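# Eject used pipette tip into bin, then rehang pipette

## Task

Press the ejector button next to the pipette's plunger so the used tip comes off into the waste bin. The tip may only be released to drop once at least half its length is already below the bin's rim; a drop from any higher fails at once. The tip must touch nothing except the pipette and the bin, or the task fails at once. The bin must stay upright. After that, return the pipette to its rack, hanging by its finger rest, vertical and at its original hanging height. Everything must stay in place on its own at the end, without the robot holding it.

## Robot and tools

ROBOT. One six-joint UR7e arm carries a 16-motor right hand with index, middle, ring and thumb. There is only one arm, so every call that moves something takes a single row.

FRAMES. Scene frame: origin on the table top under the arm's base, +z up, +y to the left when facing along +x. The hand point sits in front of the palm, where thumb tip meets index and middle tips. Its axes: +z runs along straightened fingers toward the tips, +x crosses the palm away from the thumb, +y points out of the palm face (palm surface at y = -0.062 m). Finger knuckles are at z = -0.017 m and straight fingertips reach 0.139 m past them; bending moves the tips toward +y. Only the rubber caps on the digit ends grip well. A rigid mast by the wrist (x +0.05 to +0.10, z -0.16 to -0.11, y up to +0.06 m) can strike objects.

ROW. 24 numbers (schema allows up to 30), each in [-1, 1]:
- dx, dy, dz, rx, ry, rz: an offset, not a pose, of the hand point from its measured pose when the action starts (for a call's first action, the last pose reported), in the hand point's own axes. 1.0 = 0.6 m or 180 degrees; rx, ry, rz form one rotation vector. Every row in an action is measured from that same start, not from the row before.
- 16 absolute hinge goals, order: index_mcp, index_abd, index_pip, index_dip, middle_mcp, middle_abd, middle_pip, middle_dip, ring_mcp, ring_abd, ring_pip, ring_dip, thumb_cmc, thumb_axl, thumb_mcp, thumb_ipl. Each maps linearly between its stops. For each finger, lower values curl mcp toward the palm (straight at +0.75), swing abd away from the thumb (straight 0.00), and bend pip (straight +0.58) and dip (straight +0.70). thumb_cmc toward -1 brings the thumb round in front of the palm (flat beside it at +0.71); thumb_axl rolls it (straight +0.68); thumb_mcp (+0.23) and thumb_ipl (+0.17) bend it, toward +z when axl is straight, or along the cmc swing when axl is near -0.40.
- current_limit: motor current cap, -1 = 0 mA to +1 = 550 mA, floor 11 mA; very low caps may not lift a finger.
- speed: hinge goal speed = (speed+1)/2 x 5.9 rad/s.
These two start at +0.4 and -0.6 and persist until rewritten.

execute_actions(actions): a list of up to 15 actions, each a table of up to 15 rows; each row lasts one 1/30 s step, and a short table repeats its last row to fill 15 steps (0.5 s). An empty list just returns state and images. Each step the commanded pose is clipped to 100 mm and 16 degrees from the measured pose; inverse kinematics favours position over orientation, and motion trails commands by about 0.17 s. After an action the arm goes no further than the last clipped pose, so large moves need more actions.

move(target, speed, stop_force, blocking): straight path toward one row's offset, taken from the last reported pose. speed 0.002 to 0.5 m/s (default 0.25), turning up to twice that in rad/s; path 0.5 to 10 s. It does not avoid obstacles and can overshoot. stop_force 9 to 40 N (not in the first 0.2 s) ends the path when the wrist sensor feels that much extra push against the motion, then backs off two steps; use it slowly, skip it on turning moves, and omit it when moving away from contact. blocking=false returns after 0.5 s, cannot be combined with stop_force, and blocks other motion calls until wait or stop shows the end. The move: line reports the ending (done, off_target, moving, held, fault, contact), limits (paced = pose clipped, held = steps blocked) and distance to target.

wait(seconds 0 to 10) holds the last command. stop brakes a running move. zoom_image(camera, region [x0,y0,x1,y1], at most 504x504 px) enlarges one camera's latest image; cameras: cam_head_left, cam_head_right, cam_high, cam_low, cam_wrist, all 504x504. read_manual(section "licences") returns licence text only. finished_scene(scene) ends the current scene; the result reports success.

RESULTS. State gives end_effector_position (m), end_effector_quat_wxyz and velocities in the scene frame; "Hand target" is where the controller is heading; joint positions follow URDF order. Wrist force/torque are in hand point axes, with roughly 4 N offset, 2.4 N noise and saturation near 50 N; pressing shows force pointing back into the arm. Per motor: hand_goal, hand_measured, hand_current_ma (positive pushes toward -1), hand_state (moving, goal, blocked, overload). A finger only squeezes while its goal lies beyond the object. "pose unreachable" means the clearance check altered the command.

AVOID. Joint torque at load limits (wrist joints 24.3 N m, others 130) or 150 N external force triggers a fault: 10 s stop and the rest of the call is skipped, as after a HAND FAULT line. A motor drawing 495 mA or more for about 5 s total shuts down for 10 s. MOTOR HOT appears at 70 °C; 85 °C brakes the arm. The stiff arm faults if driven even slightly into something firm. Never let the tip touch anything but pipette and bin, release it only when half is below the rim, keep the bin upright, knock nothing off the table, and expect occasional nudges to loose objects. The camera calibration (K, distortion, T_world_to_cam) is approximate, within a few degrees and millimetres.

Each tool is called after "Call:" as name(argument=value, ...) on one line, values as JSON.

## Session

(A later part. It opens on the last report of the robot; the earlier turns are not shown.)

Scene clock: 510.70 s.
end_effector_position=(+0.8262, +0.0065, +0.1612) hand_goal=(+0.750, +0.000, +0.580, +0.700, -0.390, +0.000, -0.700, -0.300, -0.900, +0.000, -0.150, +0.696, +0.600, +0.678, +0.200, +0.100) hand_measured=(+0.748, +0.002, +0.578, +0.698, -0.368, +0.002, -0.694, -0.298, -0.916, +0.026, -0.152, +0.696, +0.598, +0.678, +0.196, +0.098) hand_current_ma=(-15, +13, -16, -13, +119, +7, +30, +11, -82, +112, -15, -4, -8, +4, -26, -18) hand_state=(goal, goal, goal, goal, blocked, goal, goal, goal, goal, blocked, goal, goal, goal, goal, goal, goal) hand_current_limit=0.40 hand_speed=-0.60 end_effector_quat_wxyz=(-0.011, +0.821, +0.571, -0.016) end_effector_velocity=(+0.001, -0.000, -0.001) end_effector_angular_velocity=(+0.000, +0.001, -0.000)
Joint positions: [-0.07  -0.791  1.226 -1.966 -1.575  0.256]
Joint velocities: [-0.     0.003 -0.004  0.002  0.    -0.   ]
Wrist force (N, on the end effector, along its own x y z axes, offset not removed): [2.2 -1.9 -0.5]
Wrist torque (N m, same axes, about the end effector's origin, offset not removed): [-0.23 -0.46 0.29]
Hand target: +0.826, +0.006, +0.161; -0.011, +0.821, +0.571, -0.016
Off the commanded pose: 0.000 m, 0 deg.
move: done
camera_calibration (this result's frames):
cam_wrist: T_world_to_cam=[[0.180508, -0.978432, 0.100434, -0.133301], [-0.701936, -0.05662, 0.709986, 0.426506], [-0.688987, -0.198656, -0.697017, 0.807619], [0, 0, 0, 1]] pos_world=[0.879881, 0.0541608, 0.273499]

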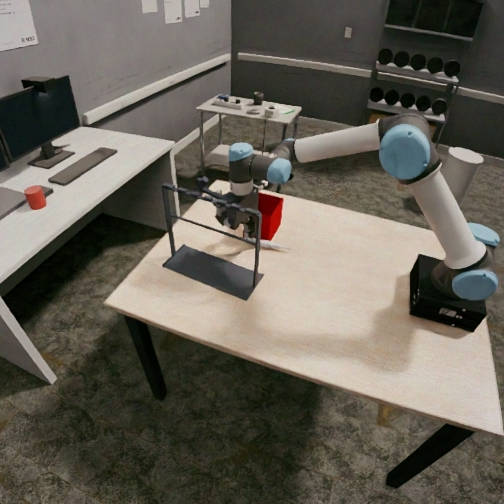

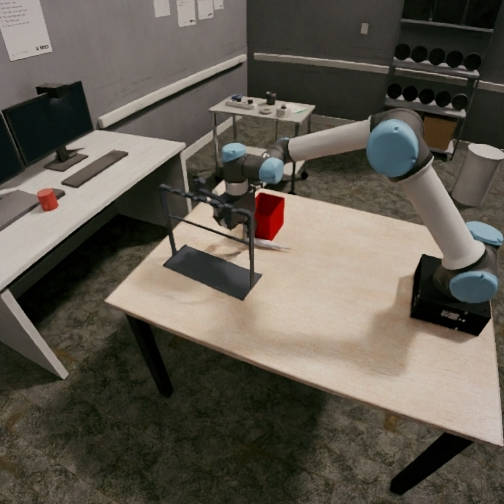

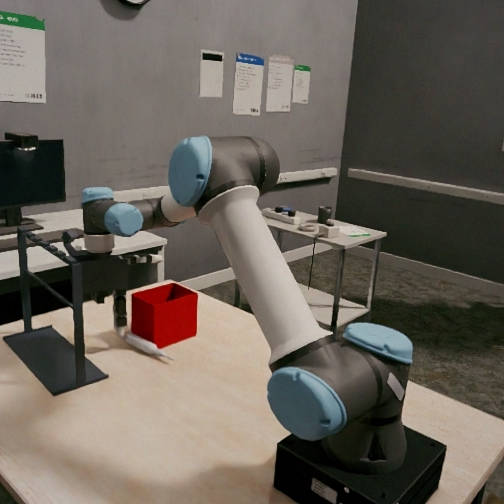

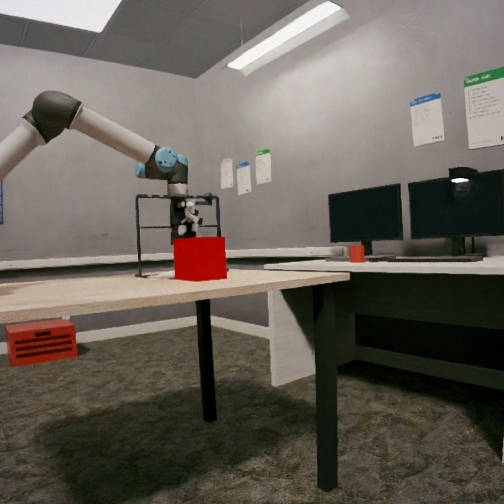

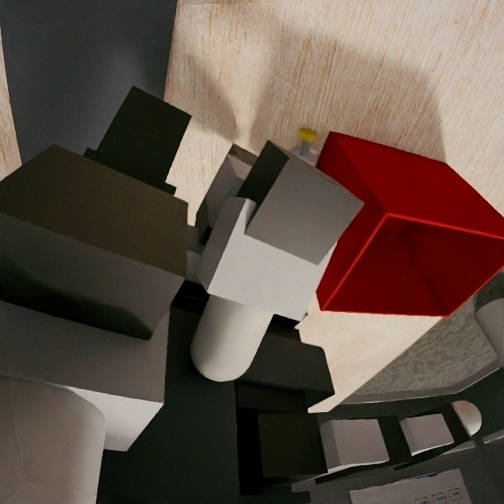

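Call:
move(target=[-0.03,-0.042,0,0,0,0,0.75,0,0.58,0.7,-0.39,0,-0.7,-0.3,-0.9,0,-0.15,0.696,0.6,0.678,0.2,0.1,0.4,-0.6], speed=0.04)

Call:
move(target=[0,0,0.022,0,0,0,0.75,0,0.58,0.7,-0.39,0,-0.7,-0.3,-0.9,0,-0.15,0.696,0.6,0.678,0.2,0.1,0.4,-0.6], speed=0.02)

Call:
zoom_image(camera="cam_high", region=[50,200,250,380])

Call:
zoom_image(camera="cam_head_right", region=[200,150,320,270])

Scene clock: 514.27 s.
end_effector_position=(+0.7965, -0.0016, +0.1623) hand_goal=(+0.750, +0.000, +0.580, +0.700, -0.390, +0.000, -0.700, -0.300, -0.900, +0.000, -0.150, +0.696, +0.600, +0.678, +0.200, +0.100) hand_measured=(+0.748, +0.002, +0.578, +0.698, -0.368, +0.002, -0.694, -0.298, -0.916, +0.026, -0.152, +0.696, +0.598, +0.678, +0.196, +0.098) hand_current_ma=(-15, +13, -16, -13, +119, +7, +30, +11, -82, +112, -15, -4, -8, +4, -26, -18) hand_state=(goal, goal, goal, goal, blocked, goal, goal, goal, goal, blocked, goal, goal, goal, goal, goal, goal) hand_current_limit=0.40 hand_speed=-0.60 end_effector_quat_wxyz=(-0.011, +0.821, +0.571, -0.016) end_effector_velocity=(-0.001, -0.001, +0.000) end_effector_angular_velocity=(+0.000, -0.001, -0.000)
Joint positions: [-0.085 -0.86   1.348 -2.019 -1.575  0.241]
Joint velocities: [-0.001 -0.004  0.006 -0.003  0.    -0.001]
Wrist force (N, on the end effector, along its own x y z axes, offset not removed): [2.4 -2.9 -1.8]
Wrist torque (N m, same axes, about the end effector's origin, offset not removed): [-0.16 -0.27 0.12]
Hand target: +0.796, -0.002, +0.162; -0.011, +0.821, +0.571, -0.016
Off the commanded pose: 0.000 m, 0 deg.
move: done
camera_calibration (this result's frames):
cam_wrist: T_world_to_cam=[[0.180504, -0.978434, 0.10042, -0.135977], [-0.70191, -0.0566195, 0.710012, 0.404366], [-0.689015, -0.198646, -0.696993, 0.786354], [0, 0, 0, 1]] pos_world=[0.850182, 0.0460562, 0.274633]

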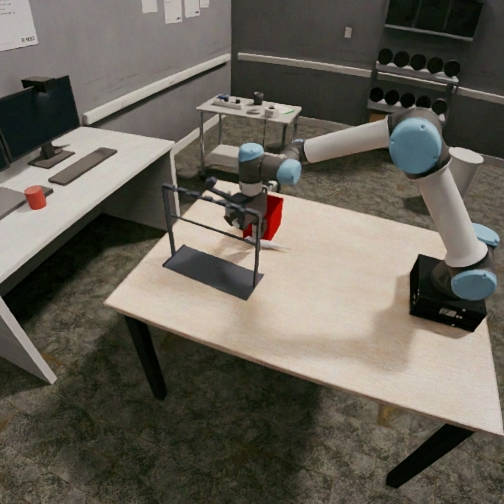

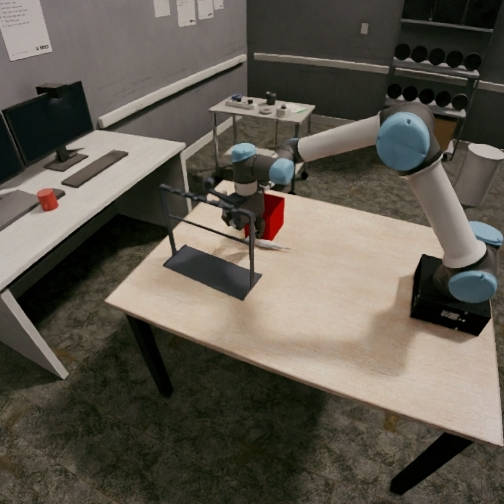

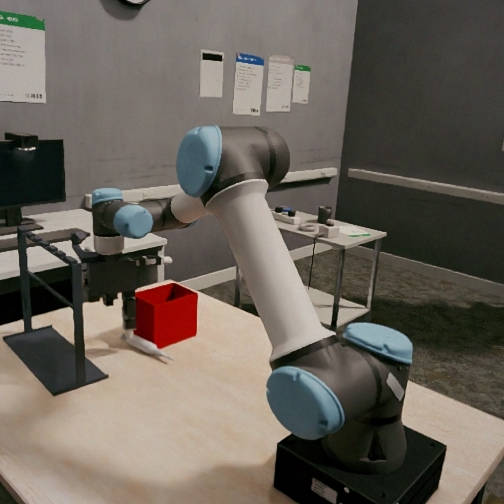

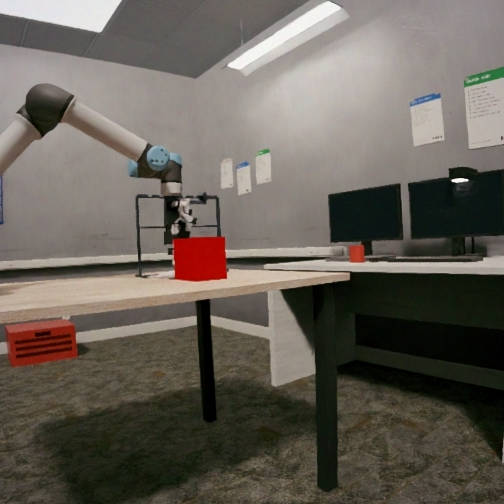

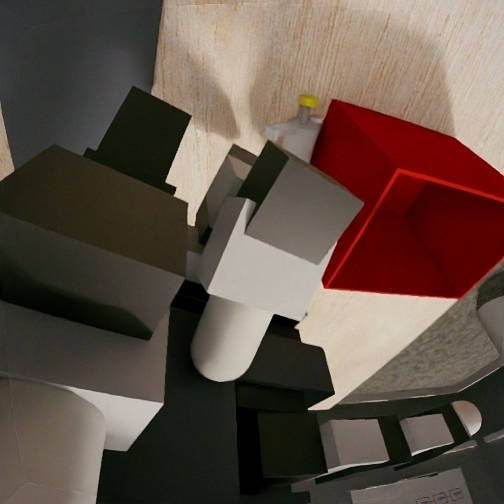

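Scene clock: 515.20 s.
end_effector_position=(+0.7960, -0.0016, +0.1493) hand_goal=(+0.750, +0.000, +0.580, +0.700, -0.390, +0.000, -0.700, -0.300, -0.900, +0.000, -0.150, +0.696, +0.600, +0.678, +0.200, +0.100) hand_measured=(+0.748, +0.002, +0.578, +0.698, -0.368, +0.002, -0.694, -0.298, -0.916, +0.026, -0.152, +0.696, +0.598, +0.678, +0.196, +0.098) hand_current_ma=(-15, +13, -16, -13, +119, +7, +30, +11, -82, +112, -15, -4, -8, +4, -26, -18) hand_state=(goal, goal, goal, goal, blocked, goal, goal, goal, goal, blocked, goal, goal, goal, goal, goal, goal) hand_current_limit=0.40 hand_speed=-0.60 end_effector_quat_wxyz=(-0.011, +0.821, +0.571, -0.016) end_effector_velocity=(-0.000, -0.000, -0.002) end_effector_angular_velocity=(-0.000, +0.000, -0.001)
Joint positions: [-0.085 -0.846  1.36  -2.046 -1.575  0.241]
Joint velocities: [-0.001  0.002  0.002 -0.004 -0.    -0.   ]
Wrist force (N, on the end effector, along its own x y z axes, offset not removed): [0.5 -1.4 2.1]
Wrist torque (N m, same axes, about the end effector's origin, offset not removed): [-0.04 -0.17 -0.03]
Hand target: +0.796, -0.002, +0.149; -0.011, +0.821, +0.571, -0.016
Off the commanded pose: 0.000 m, 0 deg.
move: done
camera_calibration (this result's frames):
cam_wrist: T_world_to_cam=[[0.180505, -0.978435, 0.100416, -0.134583], [-0.701903, -0.0566205, 0.710019, 0.413282], [-0.689022, -0.198644, -0.696986, 0.77692], [0, 0, 0, 1]] pos_world=[0.849692, 0.0460498, 0.261579]

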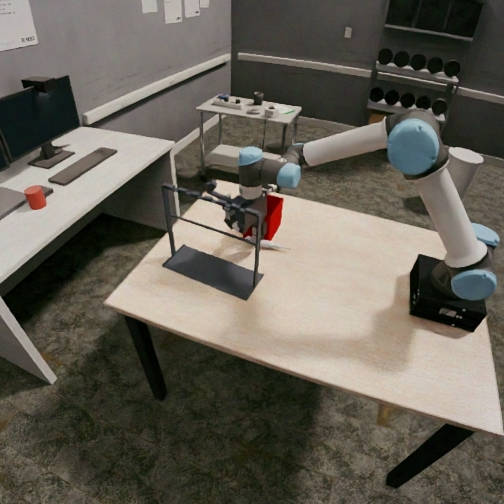

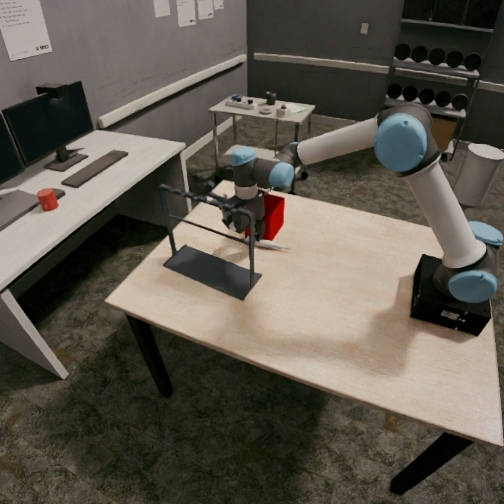

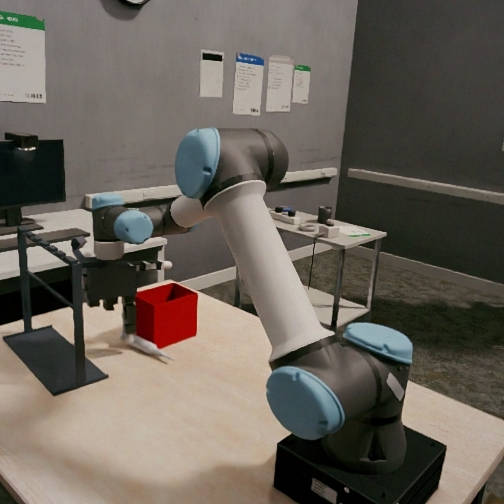

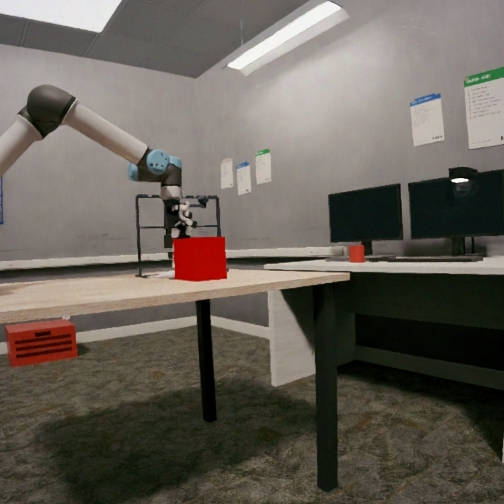

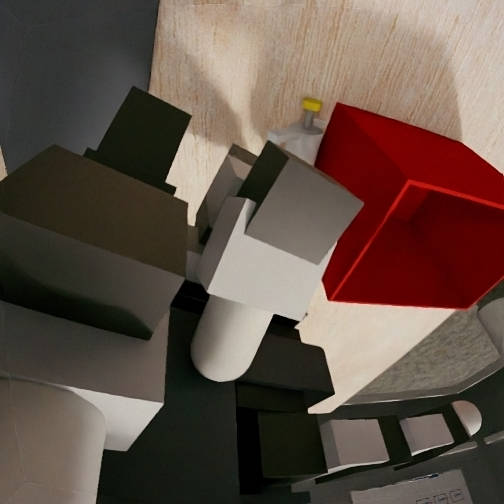

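Region (50, 200, 250, 380) of cam_high's 504x504 image, scaled by 2.520, with more detail than that image has; it fills the top 454 rows of this view, and the rest is white.

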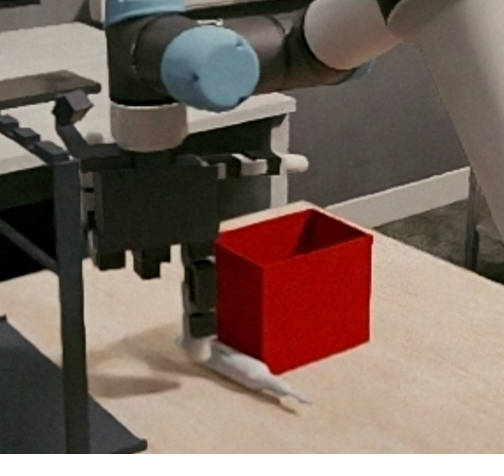

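Region (200, 150, 320, 270) of cam_head_right's 504x504 image, scaled by 4.200, with more detail than that image has.

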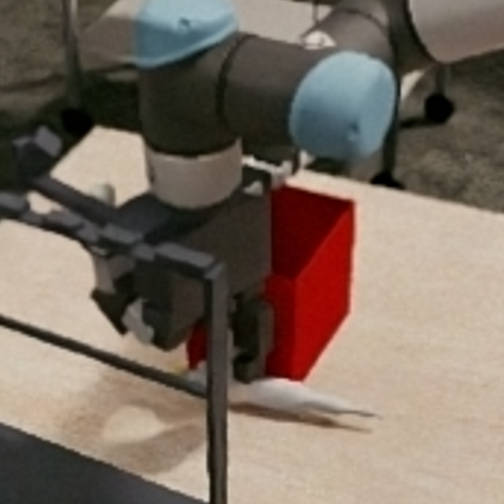

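Call:
move(target=[0,0,0.006,0,0,0,0.75,0,0.58,0.7,-0.39,0,-0.7,-0.3,-0.9,0,-0.15,0.696,0.6,0.678,0.2,0.1,0.4,-0.6], speed=0.01)

Call:
move(target=[-0.029,-0.078,0,0,0,0,0.75,0,0.58,0.7,-0.39,0,-0.7,-0.3,-0.9,0,-0.15,0.696,0.6,0.678,0.2,0.1,0.4,-0.6], speed=0.03)

Call:
zoom_image(camera="cam_high", region=[50,200,250,380])

Scene clock: 517.97 s.
end_effector_position=(+0.7959, -0.0016, +0.1458) hand_goal=(+0.750, +0.000, +0.580, +0.700, -0.390, +0.000, -0.700, -0.300, -0.900, +0.000, -0.150, +0.696, +0.600, +0.678, +0.200, +0.100) hand_measured=(+0.748, +0.002, +0.578, +0.698, -0.368, +0.002, -0.694, -0.298, -0.916, +0.026, -0.152, +0.696, +0.598, +0.678, +0.196, +0.098) hand_current_ma=(-15, +13, -16, -13, +119, +7, +30, +11, -82, +112, -15, -4, -8, +4, -26, -18) hand_state=(goal, goal, goal, goal, blocked, goal, goal, goal, goal, blocked, goal, goal, goal, goal, goal, goal) hand_current_limit=0.40 hand_speed=-0.60 end_effector_quat_wxyz=(-0.011, +0.821, +0.571, -0.016) end_effector_velocity=(-0.000, -0.000, -0.002) end_effector_angular_velocity=(+0.000, +0.002, -0.001)
Joint positions: [-0.085 -0.842  1.363 -2.053 -1.575  0.241]
Joint velocities: [-0.     0.002  0.001 -0.002 -0.     0.   ]
Wrist force (N, on the end effector, along its own x y z axes, offset not removed): [4.1 -0.5 0.1]
Wrist torque (N m, same axes, about the end effector's origin, offset not removed): [0.10 -0.68 0.49]
Hand target: +0.796, -0.002, +0.146; -0.011, +0.821, +0.571, -0.016
Off the commanded pose: 0.000 m, 0 deg.
move: done
camera_calibration (this result's frames):
cam_wrist: T_world_to_cam=[[0.180505, -0.978435, 0.100414, -0.134207], [-0.701898, -0.0566204, 0.710023, 0.415686], [-0.689026, -0.198643, -0.696982, 0.774376], [0, 0, 0, 1]] pos_world=[0.84956, 0.046048, 0.258056]

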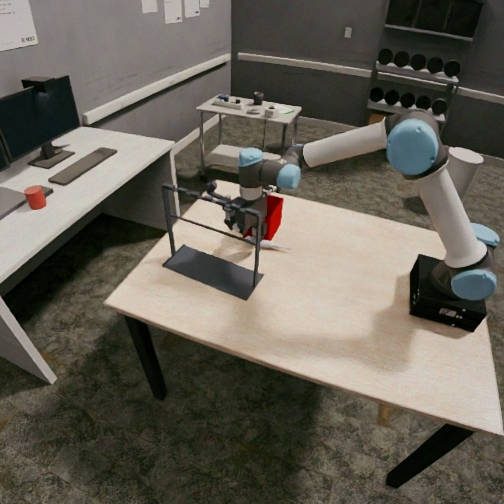

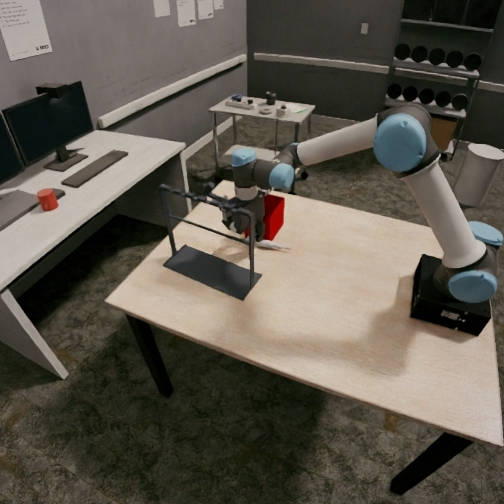

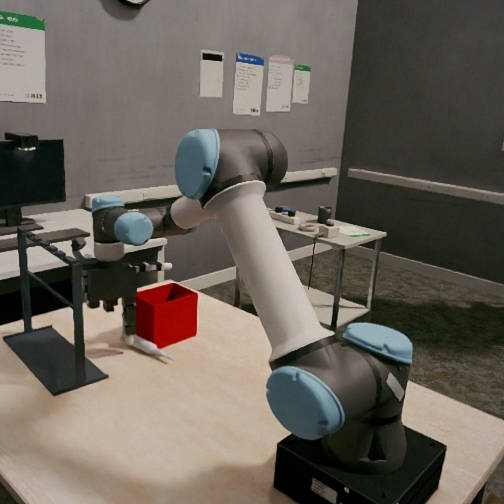

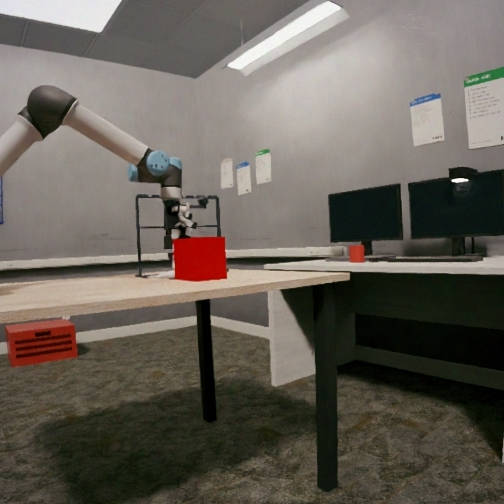

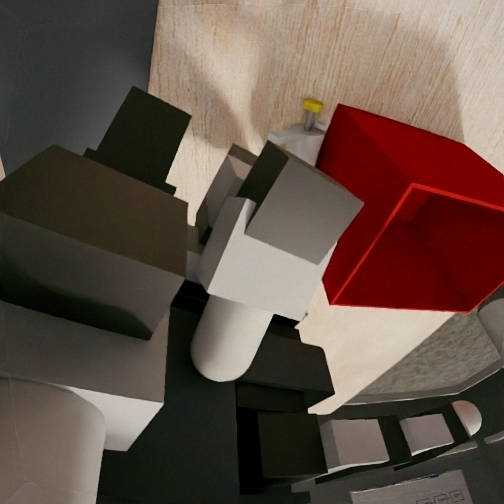

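Scene clock: 519.93 s.
end_effector_position=(+0.7462, -0.0017, +0.1477) hand_goal=(+0.750, +0.000, +0.580, +0.700, -0.390, +0.000, -0.700, -0.300, -0.900, +0.000, -0.150, +0.696, +0.600, +0.678, +0.200, +0.100) hand_measured=(+0.748, +0.002, +0.578, +0.698, -0.368, +0.002, -0.694, -0.298, -0.916, +0.026, -0.152, +0.696, +0.598, +0.678, +0.196, +0.098) hand_current_ma=(-15, +13, -16, -13, +119, +7, +30, +11, -82, +112, -15, -4, -8, +4, -26, -18) hand_state=(goal, goal, goal, goal, blocked, goal, goal, goal, goal, blocked, goal, goal, goal, goal, goal, goal) hand_current_limit=0.40 hand_speed=-0.60 end_effector_quat_wxyz=(-0.011, +0.821, +0.571, -0.016) end_effector_velocity=(-0.002, +0.000, -0.000) end_effector_angular_velocity=(+0.000, +0.001, +0.000)
Joint positions: [-0.094 -0.945  1.544 -2.13  -1.576  0.232]
Joint velocities: [-0.    -0.003  0.006 -0.002  0.    -0.   ]
Wrist force (N, on the end effector, along its own x y z axes, offset not removed): [2.7 -0.9 -1.4]
Wrist torque (N m, same axes, about the end effector's origin, offset not removed): [0.12 -0.51 -0.02]
Hand target: +0.746, -0.002, +0.148; -0.011, +0.821, +0.571, -0.016
Off the commanded pose: 0.000 m, 0 deg.
move: done
camera_calibration (this result's frames):
cam_wrist: T_world_to_cam=[[0.180502, -0.978436, 0.100408, -0.125497], [-0.701881, -0.0566182, 0.710041, 0.37943], [-0.689045, -0.198638, -0.696965, 0.741445], [0, 0, 0, 1]] pos_world=[0.799856, 0.0459706, 0.259952]

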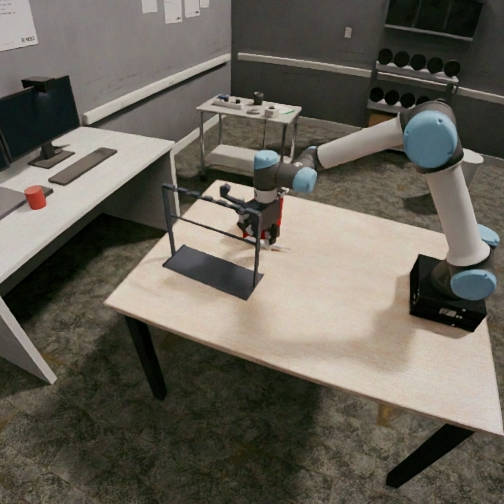

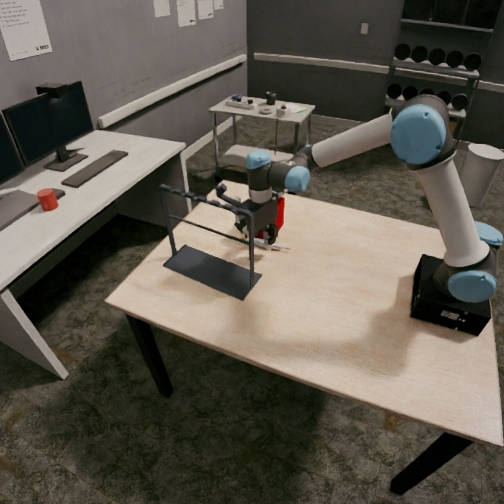

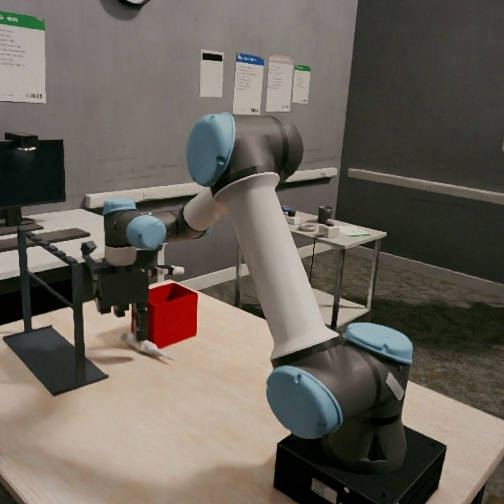

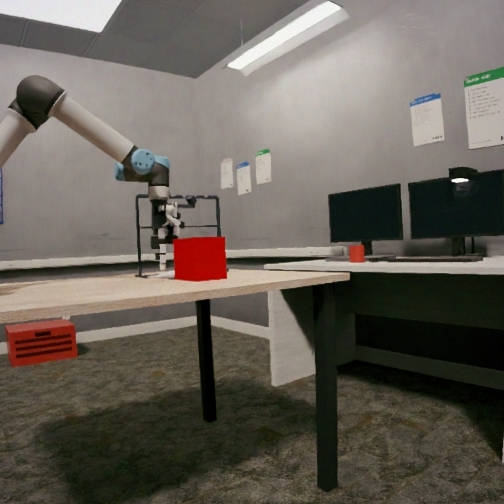

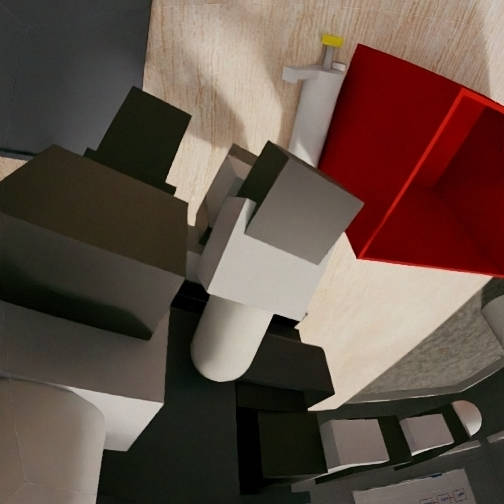

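Region (50, 200, 250, 380) of cam_high's 504x504 image, scaled by 2.520, with more detail than that image has; it fills the top 454 rows of this view, and the rest is white.

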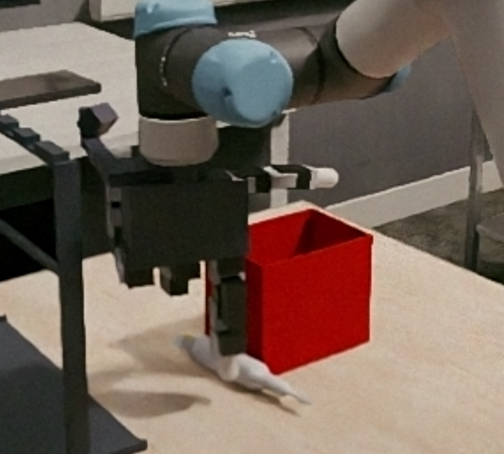

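Call:
move(target=[0,0,-0.05,0,0,0,0.75,0,0.58,0.7,-0.39,0,-0.7,-0.3,-0.9,0,-0.15,0.696,0.6,0.678,0.2,0.1,0.4,-0.6], speed=0.05)

Call:
move(target=[0.065,0.233,0,0,0,0,0.75,0,0.58,0.7,-0.39,0,-0.7,-0.3,-0.9,0,-0.15,0.696,0.6,0.678,0.2,0.1,0.4,-0.6], speed=0.08)

Call:
zoom_image(camera="cam_high", region=[50,200,250,380])

Call:
zoom_image(camera="cam_head_right", region=[180,150,300,270])

Scene clock: 524.77 s.
end_effector_position=(+0.7473, -0.0017, +0.1775) hand_goal=(+0.750, +0.000, +0.580, +0.700, -0.390, +0.000, -0.700, -0.300, -0.900, +0.000, -0.150, +0.696, +0.600, +0.678, +0.200, +0.100) hand_measured=(+0.748, +0.002, +0.578, +0.698, -0.368, +0.002, -0.694, -0.298, -0.916, +0.026, -0.152, +0.696, +0.598, +0.678, +0.196, +0.098) hand_current_ma=(-15, +13, -16, -13, +119, +7, +30, +11, -82, +112, -15, -4, -8, +4, -26, -18) hand_state=(goal, goal, goal, goal, blocked, goal, goal, goal, goal, blocked, goal, goal, goal, goal, goal, goal) hand_current_limit=0.40 hand_speed=-0.60 end_effector_quat_wxyz=(-0.011, +0.821, +0.571, -0.016) end_effector_velocity=(-0.000, -0.000, +0.001) end_effector_angular_velocity=(-0.000, +0.000, -0.000)
Joint positions: [-0.094 -0.981  1.516 -2.066 -1.576  0.232]
Joint velocities: [-0.    -0.002 -0.001  0.003 -0.     0.   ]
Wrist force (N, on the end effector, along its own x y z axes, offset not removed): [0.0 2.9 1.9]
Wrist torque (N m, same axes, about the end effector's origin, offset not removed): [0.53 -0.39 -0.18]
Hand target: +0.747, -0.002, +0.178; -0.011, +0.821, +0.571, -0.016
Off the commanded pose: 0.000 m, 0 deg.
move: done
camera_calibration (this result's frames):
cam_wrist: T_world_to_cam=[[0.180506, -0.978435, 0.100416, -0.128692], [-0.701881, -0.0566152, 0.71004, 0.358997], [-0.689043, -0.198646, -0.696964, 0.763046], [0, 0, 0, 1]] pos_world=[0.800975, 0.0459845, 0.289836]

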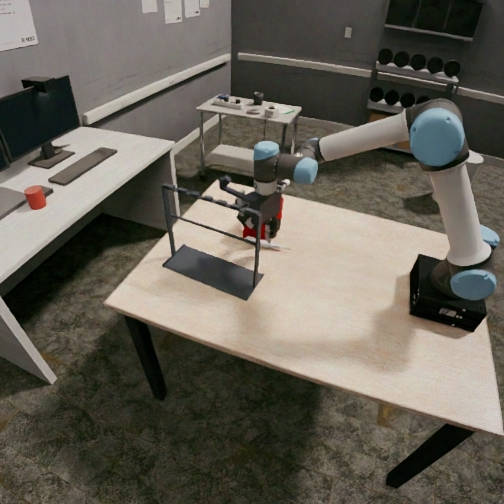

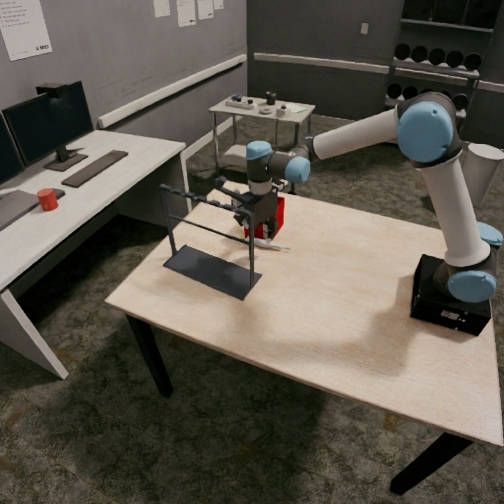

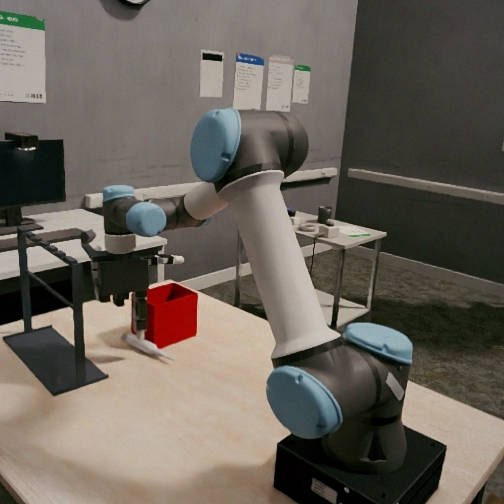

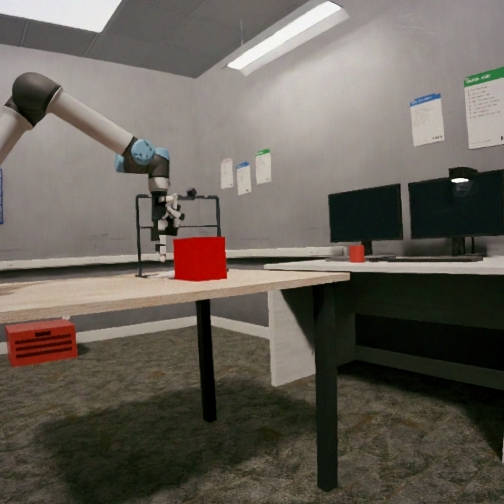

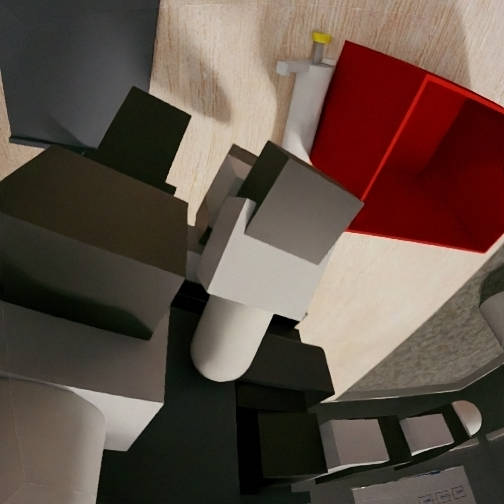

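Scene clock: 527.00 s.
end_effector_position=(+0.8916, -0.0136, +0.1720) hand_goal=(+0.750, +0.000, +0.580, +0.700, -0.390, +0.000, -0.700, -0.300, -0.900, +0.000, -0.150, +0.696, +0.600, +0.678, +0.200, +0.100) hand_measured=(+0.748, +0.002, +0.578, +0.698, -0.368, +0.002, -0.694, -0.298, -0.916, +0.026, -0.152, +0.696, +0.598, +0.678, +0.196, +0.098) hand_current_ma=(-15, +13, -16, -13, +119, +7, +30, +11, -82, +112, -15, -4, -8, +4, -26, -18) hand_state=(goal, goal, goal, goal, blocked, goal, goal, goal, goal, blocked, goal, goal, goal, goal, goal, goal) hand_current_limit=0.40 hand_speed=-0.60 end_effector_quat_wxyz=(-0.011, +0.821, +0.571, -0.016) end_effector_velocity=(+0.002, -0.000, +0.000) end_effector_angular_velocity=(+0.000, +0.001, +0.000)
Joint positions: [-0.086 -0.637  0.909 -1.803 -1.575  0.24 ]
Joint velocities: [-0.     0.005 -0.011  0.007 -0.    -0.   ]
Wrist force (N, on the end effector, along its own x y z axes, offset not removed): [3.7 -0.9 1.0]
Wrist torque (N m, same axes, about the end effector's origin, offset not removed): [-0.11 -0.56 0.33]
Hand target: +0.892, -0.014, +0.172; -0.011, +0.821, +0.571, -0.016
Off the commanded pose: 0.000 m, 0 deg.
move: done
camera_calibration (this result's frames):
cam_wrist: T_world_to_cam=[[0.18051, -0.978446, 0.100297, -0.165799], [-0.701979, -0.0567328, 0.709935, 0.463607], [-0.688942, -0.198557, -0.697089, 0.856165], [0, 0, 0, 1]] pos_world=[0.945219, 0.0340739, 0.284322]

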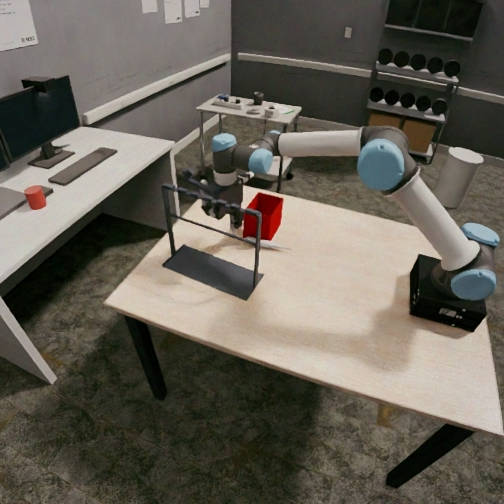

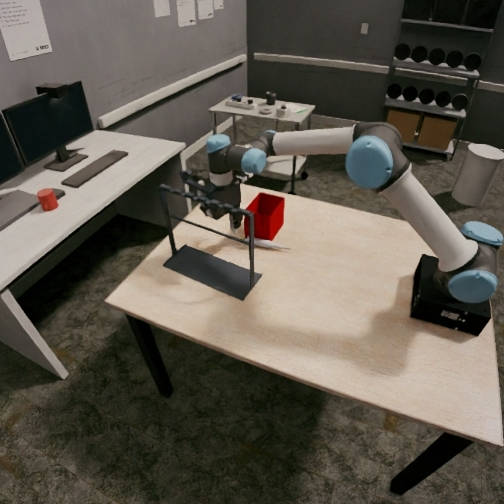

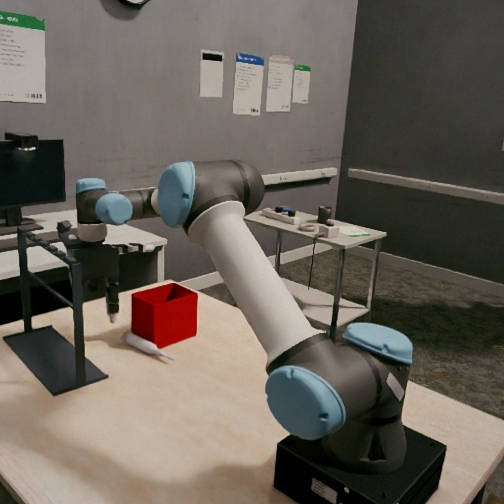

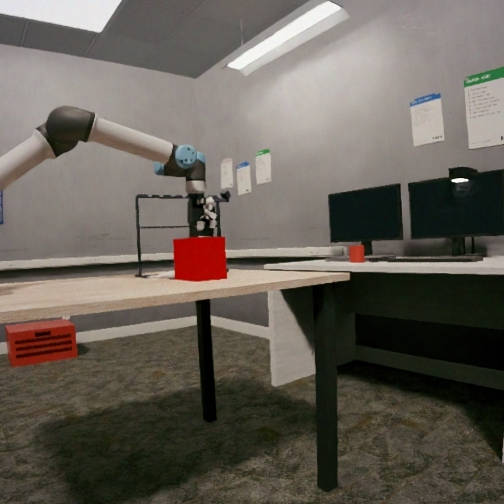

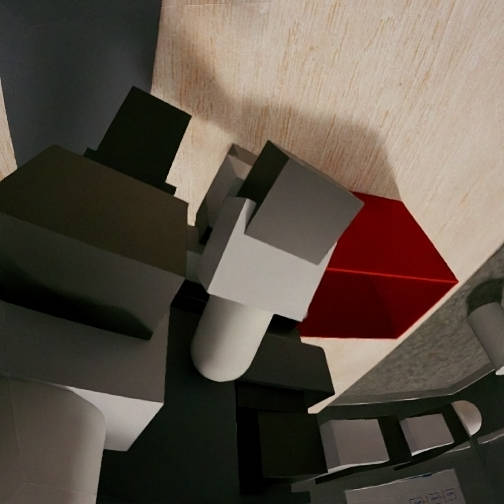

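Region (50, 200, 250, 380) of cam_high's 504x504 image, scaled by 2.520, with more detail than that image has; it fills the top 454 rows of this view, and the rest is white.

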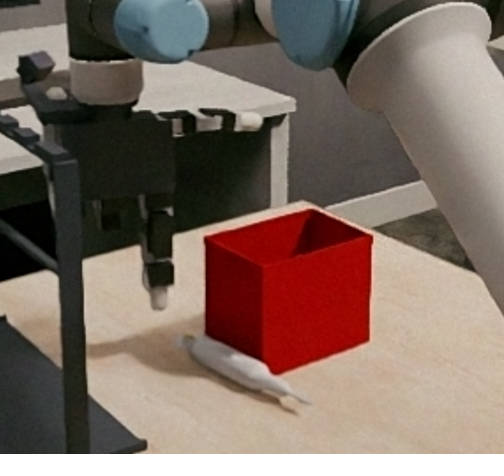

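Region (180, 150, 300, 270) of cam_head_right's 504x504 image, scaled by 4.200, with more detail than that image has.

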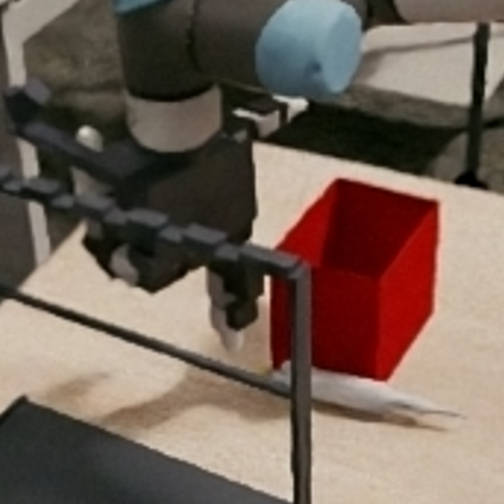

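Call:
move(target=[0,0,0.066,0,0,0,0.75,0,0.58,0.7,-0.39,0,-0.7,-0.3,-0.9,0,-0.15,0.696,0.6,0.678,0.2,0.1,0.4,-0.6], speed=0.04)

Call:
move(target=[-0.035,-0.094,0.004,0,0,0,0.75,0,0.58,0.7,-0.39,0,-0.7,-0.3,-0.9,0,-0.15,0.696,0.6,0.678,0.2,0.1,0.4,-0.6], speed=0.03)

Call:
zoom_image(camera="cam_high", region=[50,200,250,380])

Call:
zoom_image(camera="cam_head_right", region=[180,150,300,270])

Scene clock: 529.97 s.
end_effector_position=(+0.8901, -0.0136, +0.1326) hand_goal=(+0.750, +0.000, +0.580, +0.700, -0.390, +0.000, -0.700, -0.300, -0.900, +0.000, -0.150, +0.696, +0.600, +0.678, +0.200, +0.100) hand_measured=(+0.748, +0.002, +0.578, +0.698, -0.368, +0.002, -0.694, -0.298, -0.916, +0.026, -0.152, +0.696, +0.598, +0.678, +0.196, +0.098) hand_current_ma=(-15, +13, -16, -13, +119, +7, +30, +11, -82, +112, -15, -4, -8, +4, -26, -18) hand_state=(goal, goal, goal, goal, blocked, goal, goal, goal, goal, blocked, goal, goal, goal, goal, goal, goal) hand_current_limit=0.40 hand_speed=-0.60 end_effector_quat_wxyz=(-0.011, +0.821, +0.571, -0.016) end_effector_velocity=(-0.000, +0.001, -0.002) end_effector_angular_velocity=(+0.000, +0.001, +0.001)
Joint positions: [-0.086 -0.606  0.955 -1.88  -1.575  0.239]
Joint velocities: [ 0.001  0.002  0.001 -0.003 -0.    -0.   ]
Wrist force (N, on the end effector, along its own x y z axes, offset not removed): [2.9 2.5 -2.4]
Wrist torque (N m, same axes, about the end effector's origin, offset not removed): [0.47 -0.44 0.24]
Hand target: +0.890, -0.014, +0.132; -0.011, +0.821, +0.571, -0.016
Off the commanded pose: 0.000 m, 0 deg.
move: done
camera_calibration (this result's frames):
cam_wrist: T_world_to_cam=[[0.180509, -0.978446, 0.100297, -0.161588], [-0.701976, -0.0567312, 0.709938, 0.490573], [-0.688946, -0.198556, -0.697086, 0.827647], [0, 0, 0, 1]] pos_world=[0.943743, 0.0340597, 0.244872]

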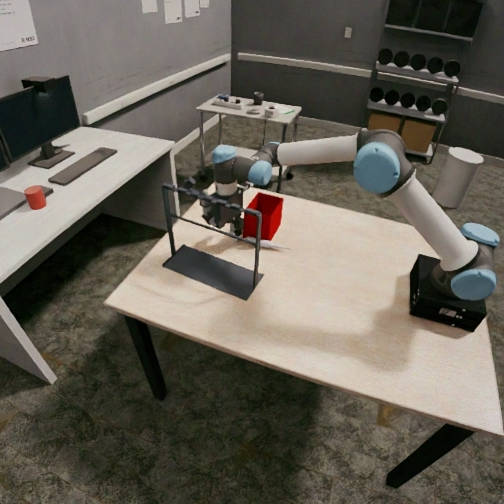

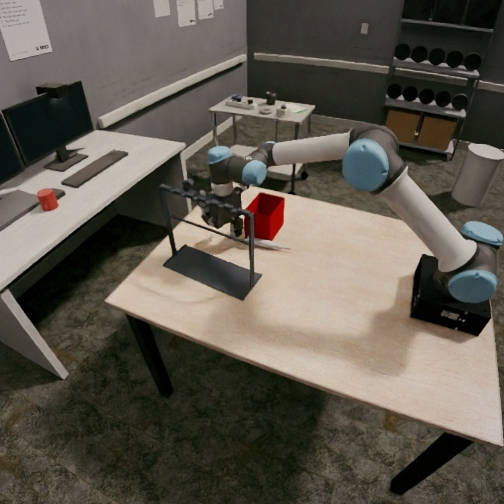

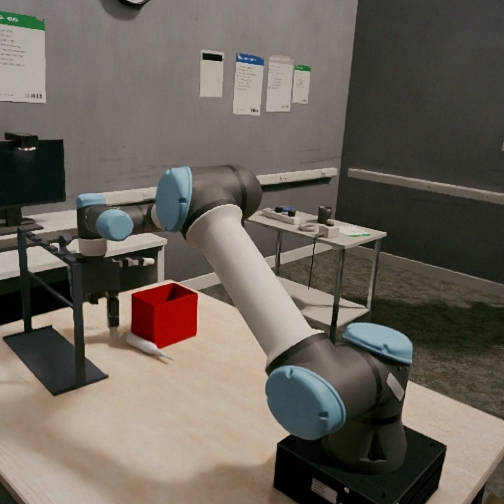

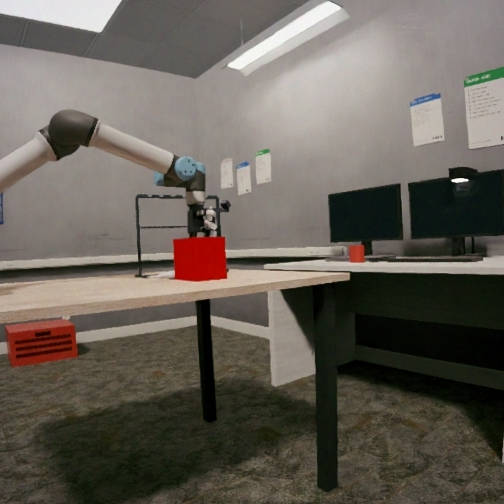

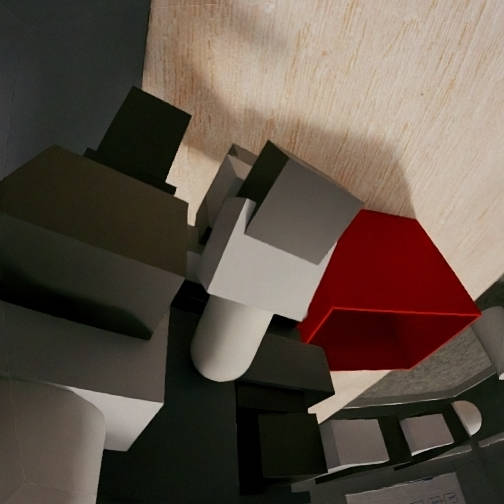

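Scene clock: 532.27 s.
end_effector_position=(+0.8301, -0.0137, +0.1324) hand_goal=(+0.750, +0.000, +0.580, +0.700, -0.390, +0.000, -0.700, -0.300, -0.900, +0.000, -0.150, +0.696, +0.600, +0.678, +0.200, +0.100) hand_measured=(+0.744, -0.002, +0.578, +0.698, -0.368, +0.002, -0.694, -0.298, -0.916, +0.026, -0.152, +0.696, +0.598, +0.678, +0.196, +0.098) hand_current_ma=(-34, -10, -16, -13, +119, +7, +30, +11, -82, +112, -15, -4, -8, +4, -26, -18) hand_state=(goal, goal, goal, goal, blocked, goal, goal, goal, goal, blocked, goal, goal, goal, goal, goal, goal) hand_current_limit=0.40 hand_speed=-0.60 end_effector_quat_wxyz=(-0.011, +0.821, +0.571, -0.016) end_effector_velocity=(-0.002, +0.001, -0.000) end_effector_angular_velocity=(+0.000, -0.000, +0.002)
Joint positions: [-0.096 -0.753  1.238 -2.016 -1.575  0.23 ]
Joint velocities: [ 0.    -0.004  0.008 -0.004  0.    -0.001]
Wrist force (N, on the end effector, along its own x y z axes, offset not removed): [1.3 1.8 1.8]
Wrist torque (N m, same axes, about the end effector's origin, offset not removed): [0.20 -0.10 0.09]
Hand target: +0.830, -0.014, +0.132; -0.011, +0.821, +0.571, -0.016
Off the commanded pose: 0.000 m, 0 deg.
move: done
camera_calibration (this result's frames):
cam_wrist: T_world_to_cam=[[0.180505, -0.978448, 0.100291, -0.150864], [-0.701946, -0.0567242, 0.709968, 0.448491], [-0.688978, -0.198551, -0.697056, 0.786221], [0, 0, 0, 1]] pos_world=[0.883737, 0.0339331, 0.244756]

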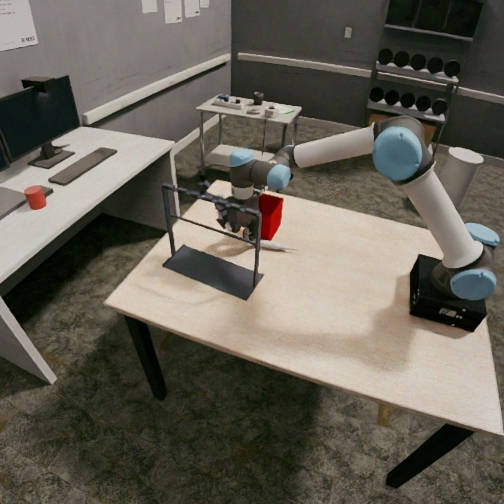

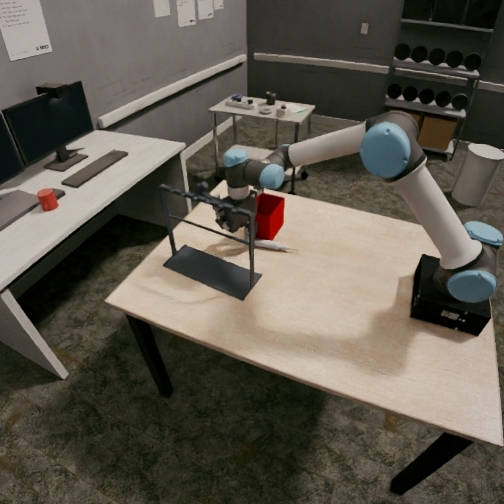

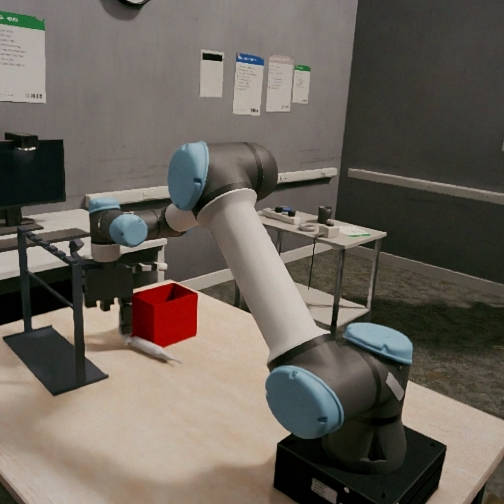

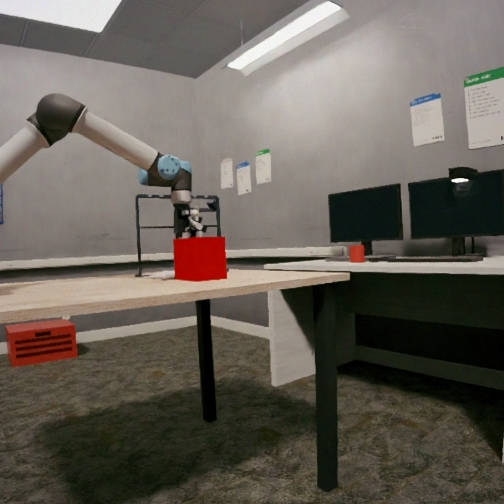

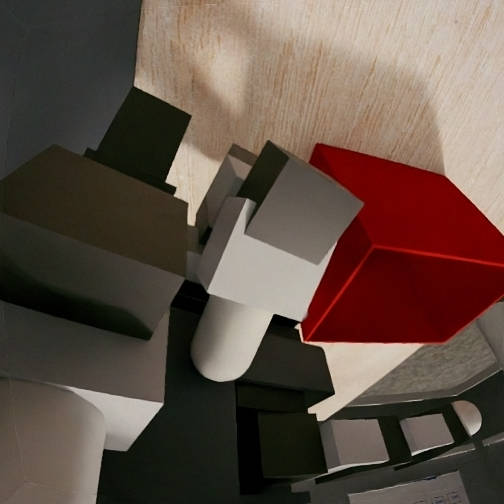

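Region (50, 200, 250, 380) of cam_high's 504x504 image, scaled by 2.520, with more detail than that image has; it fills the top 454 rows of this view, and the rest is white.

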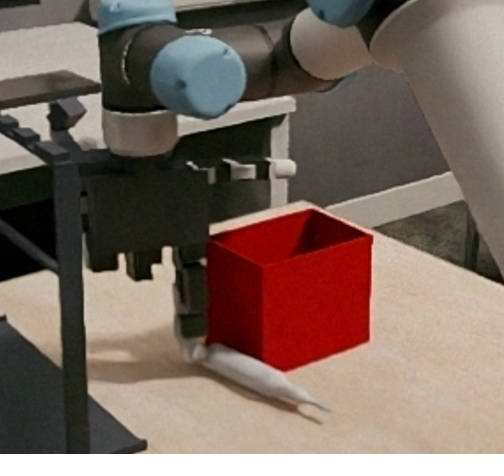

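Region (180, 150, 300, 270) of cam_head_right's 504x504 image, scaled by 4.200, with more detail than that image has.

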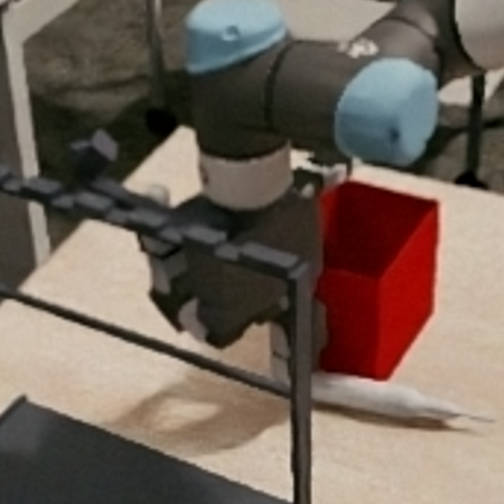

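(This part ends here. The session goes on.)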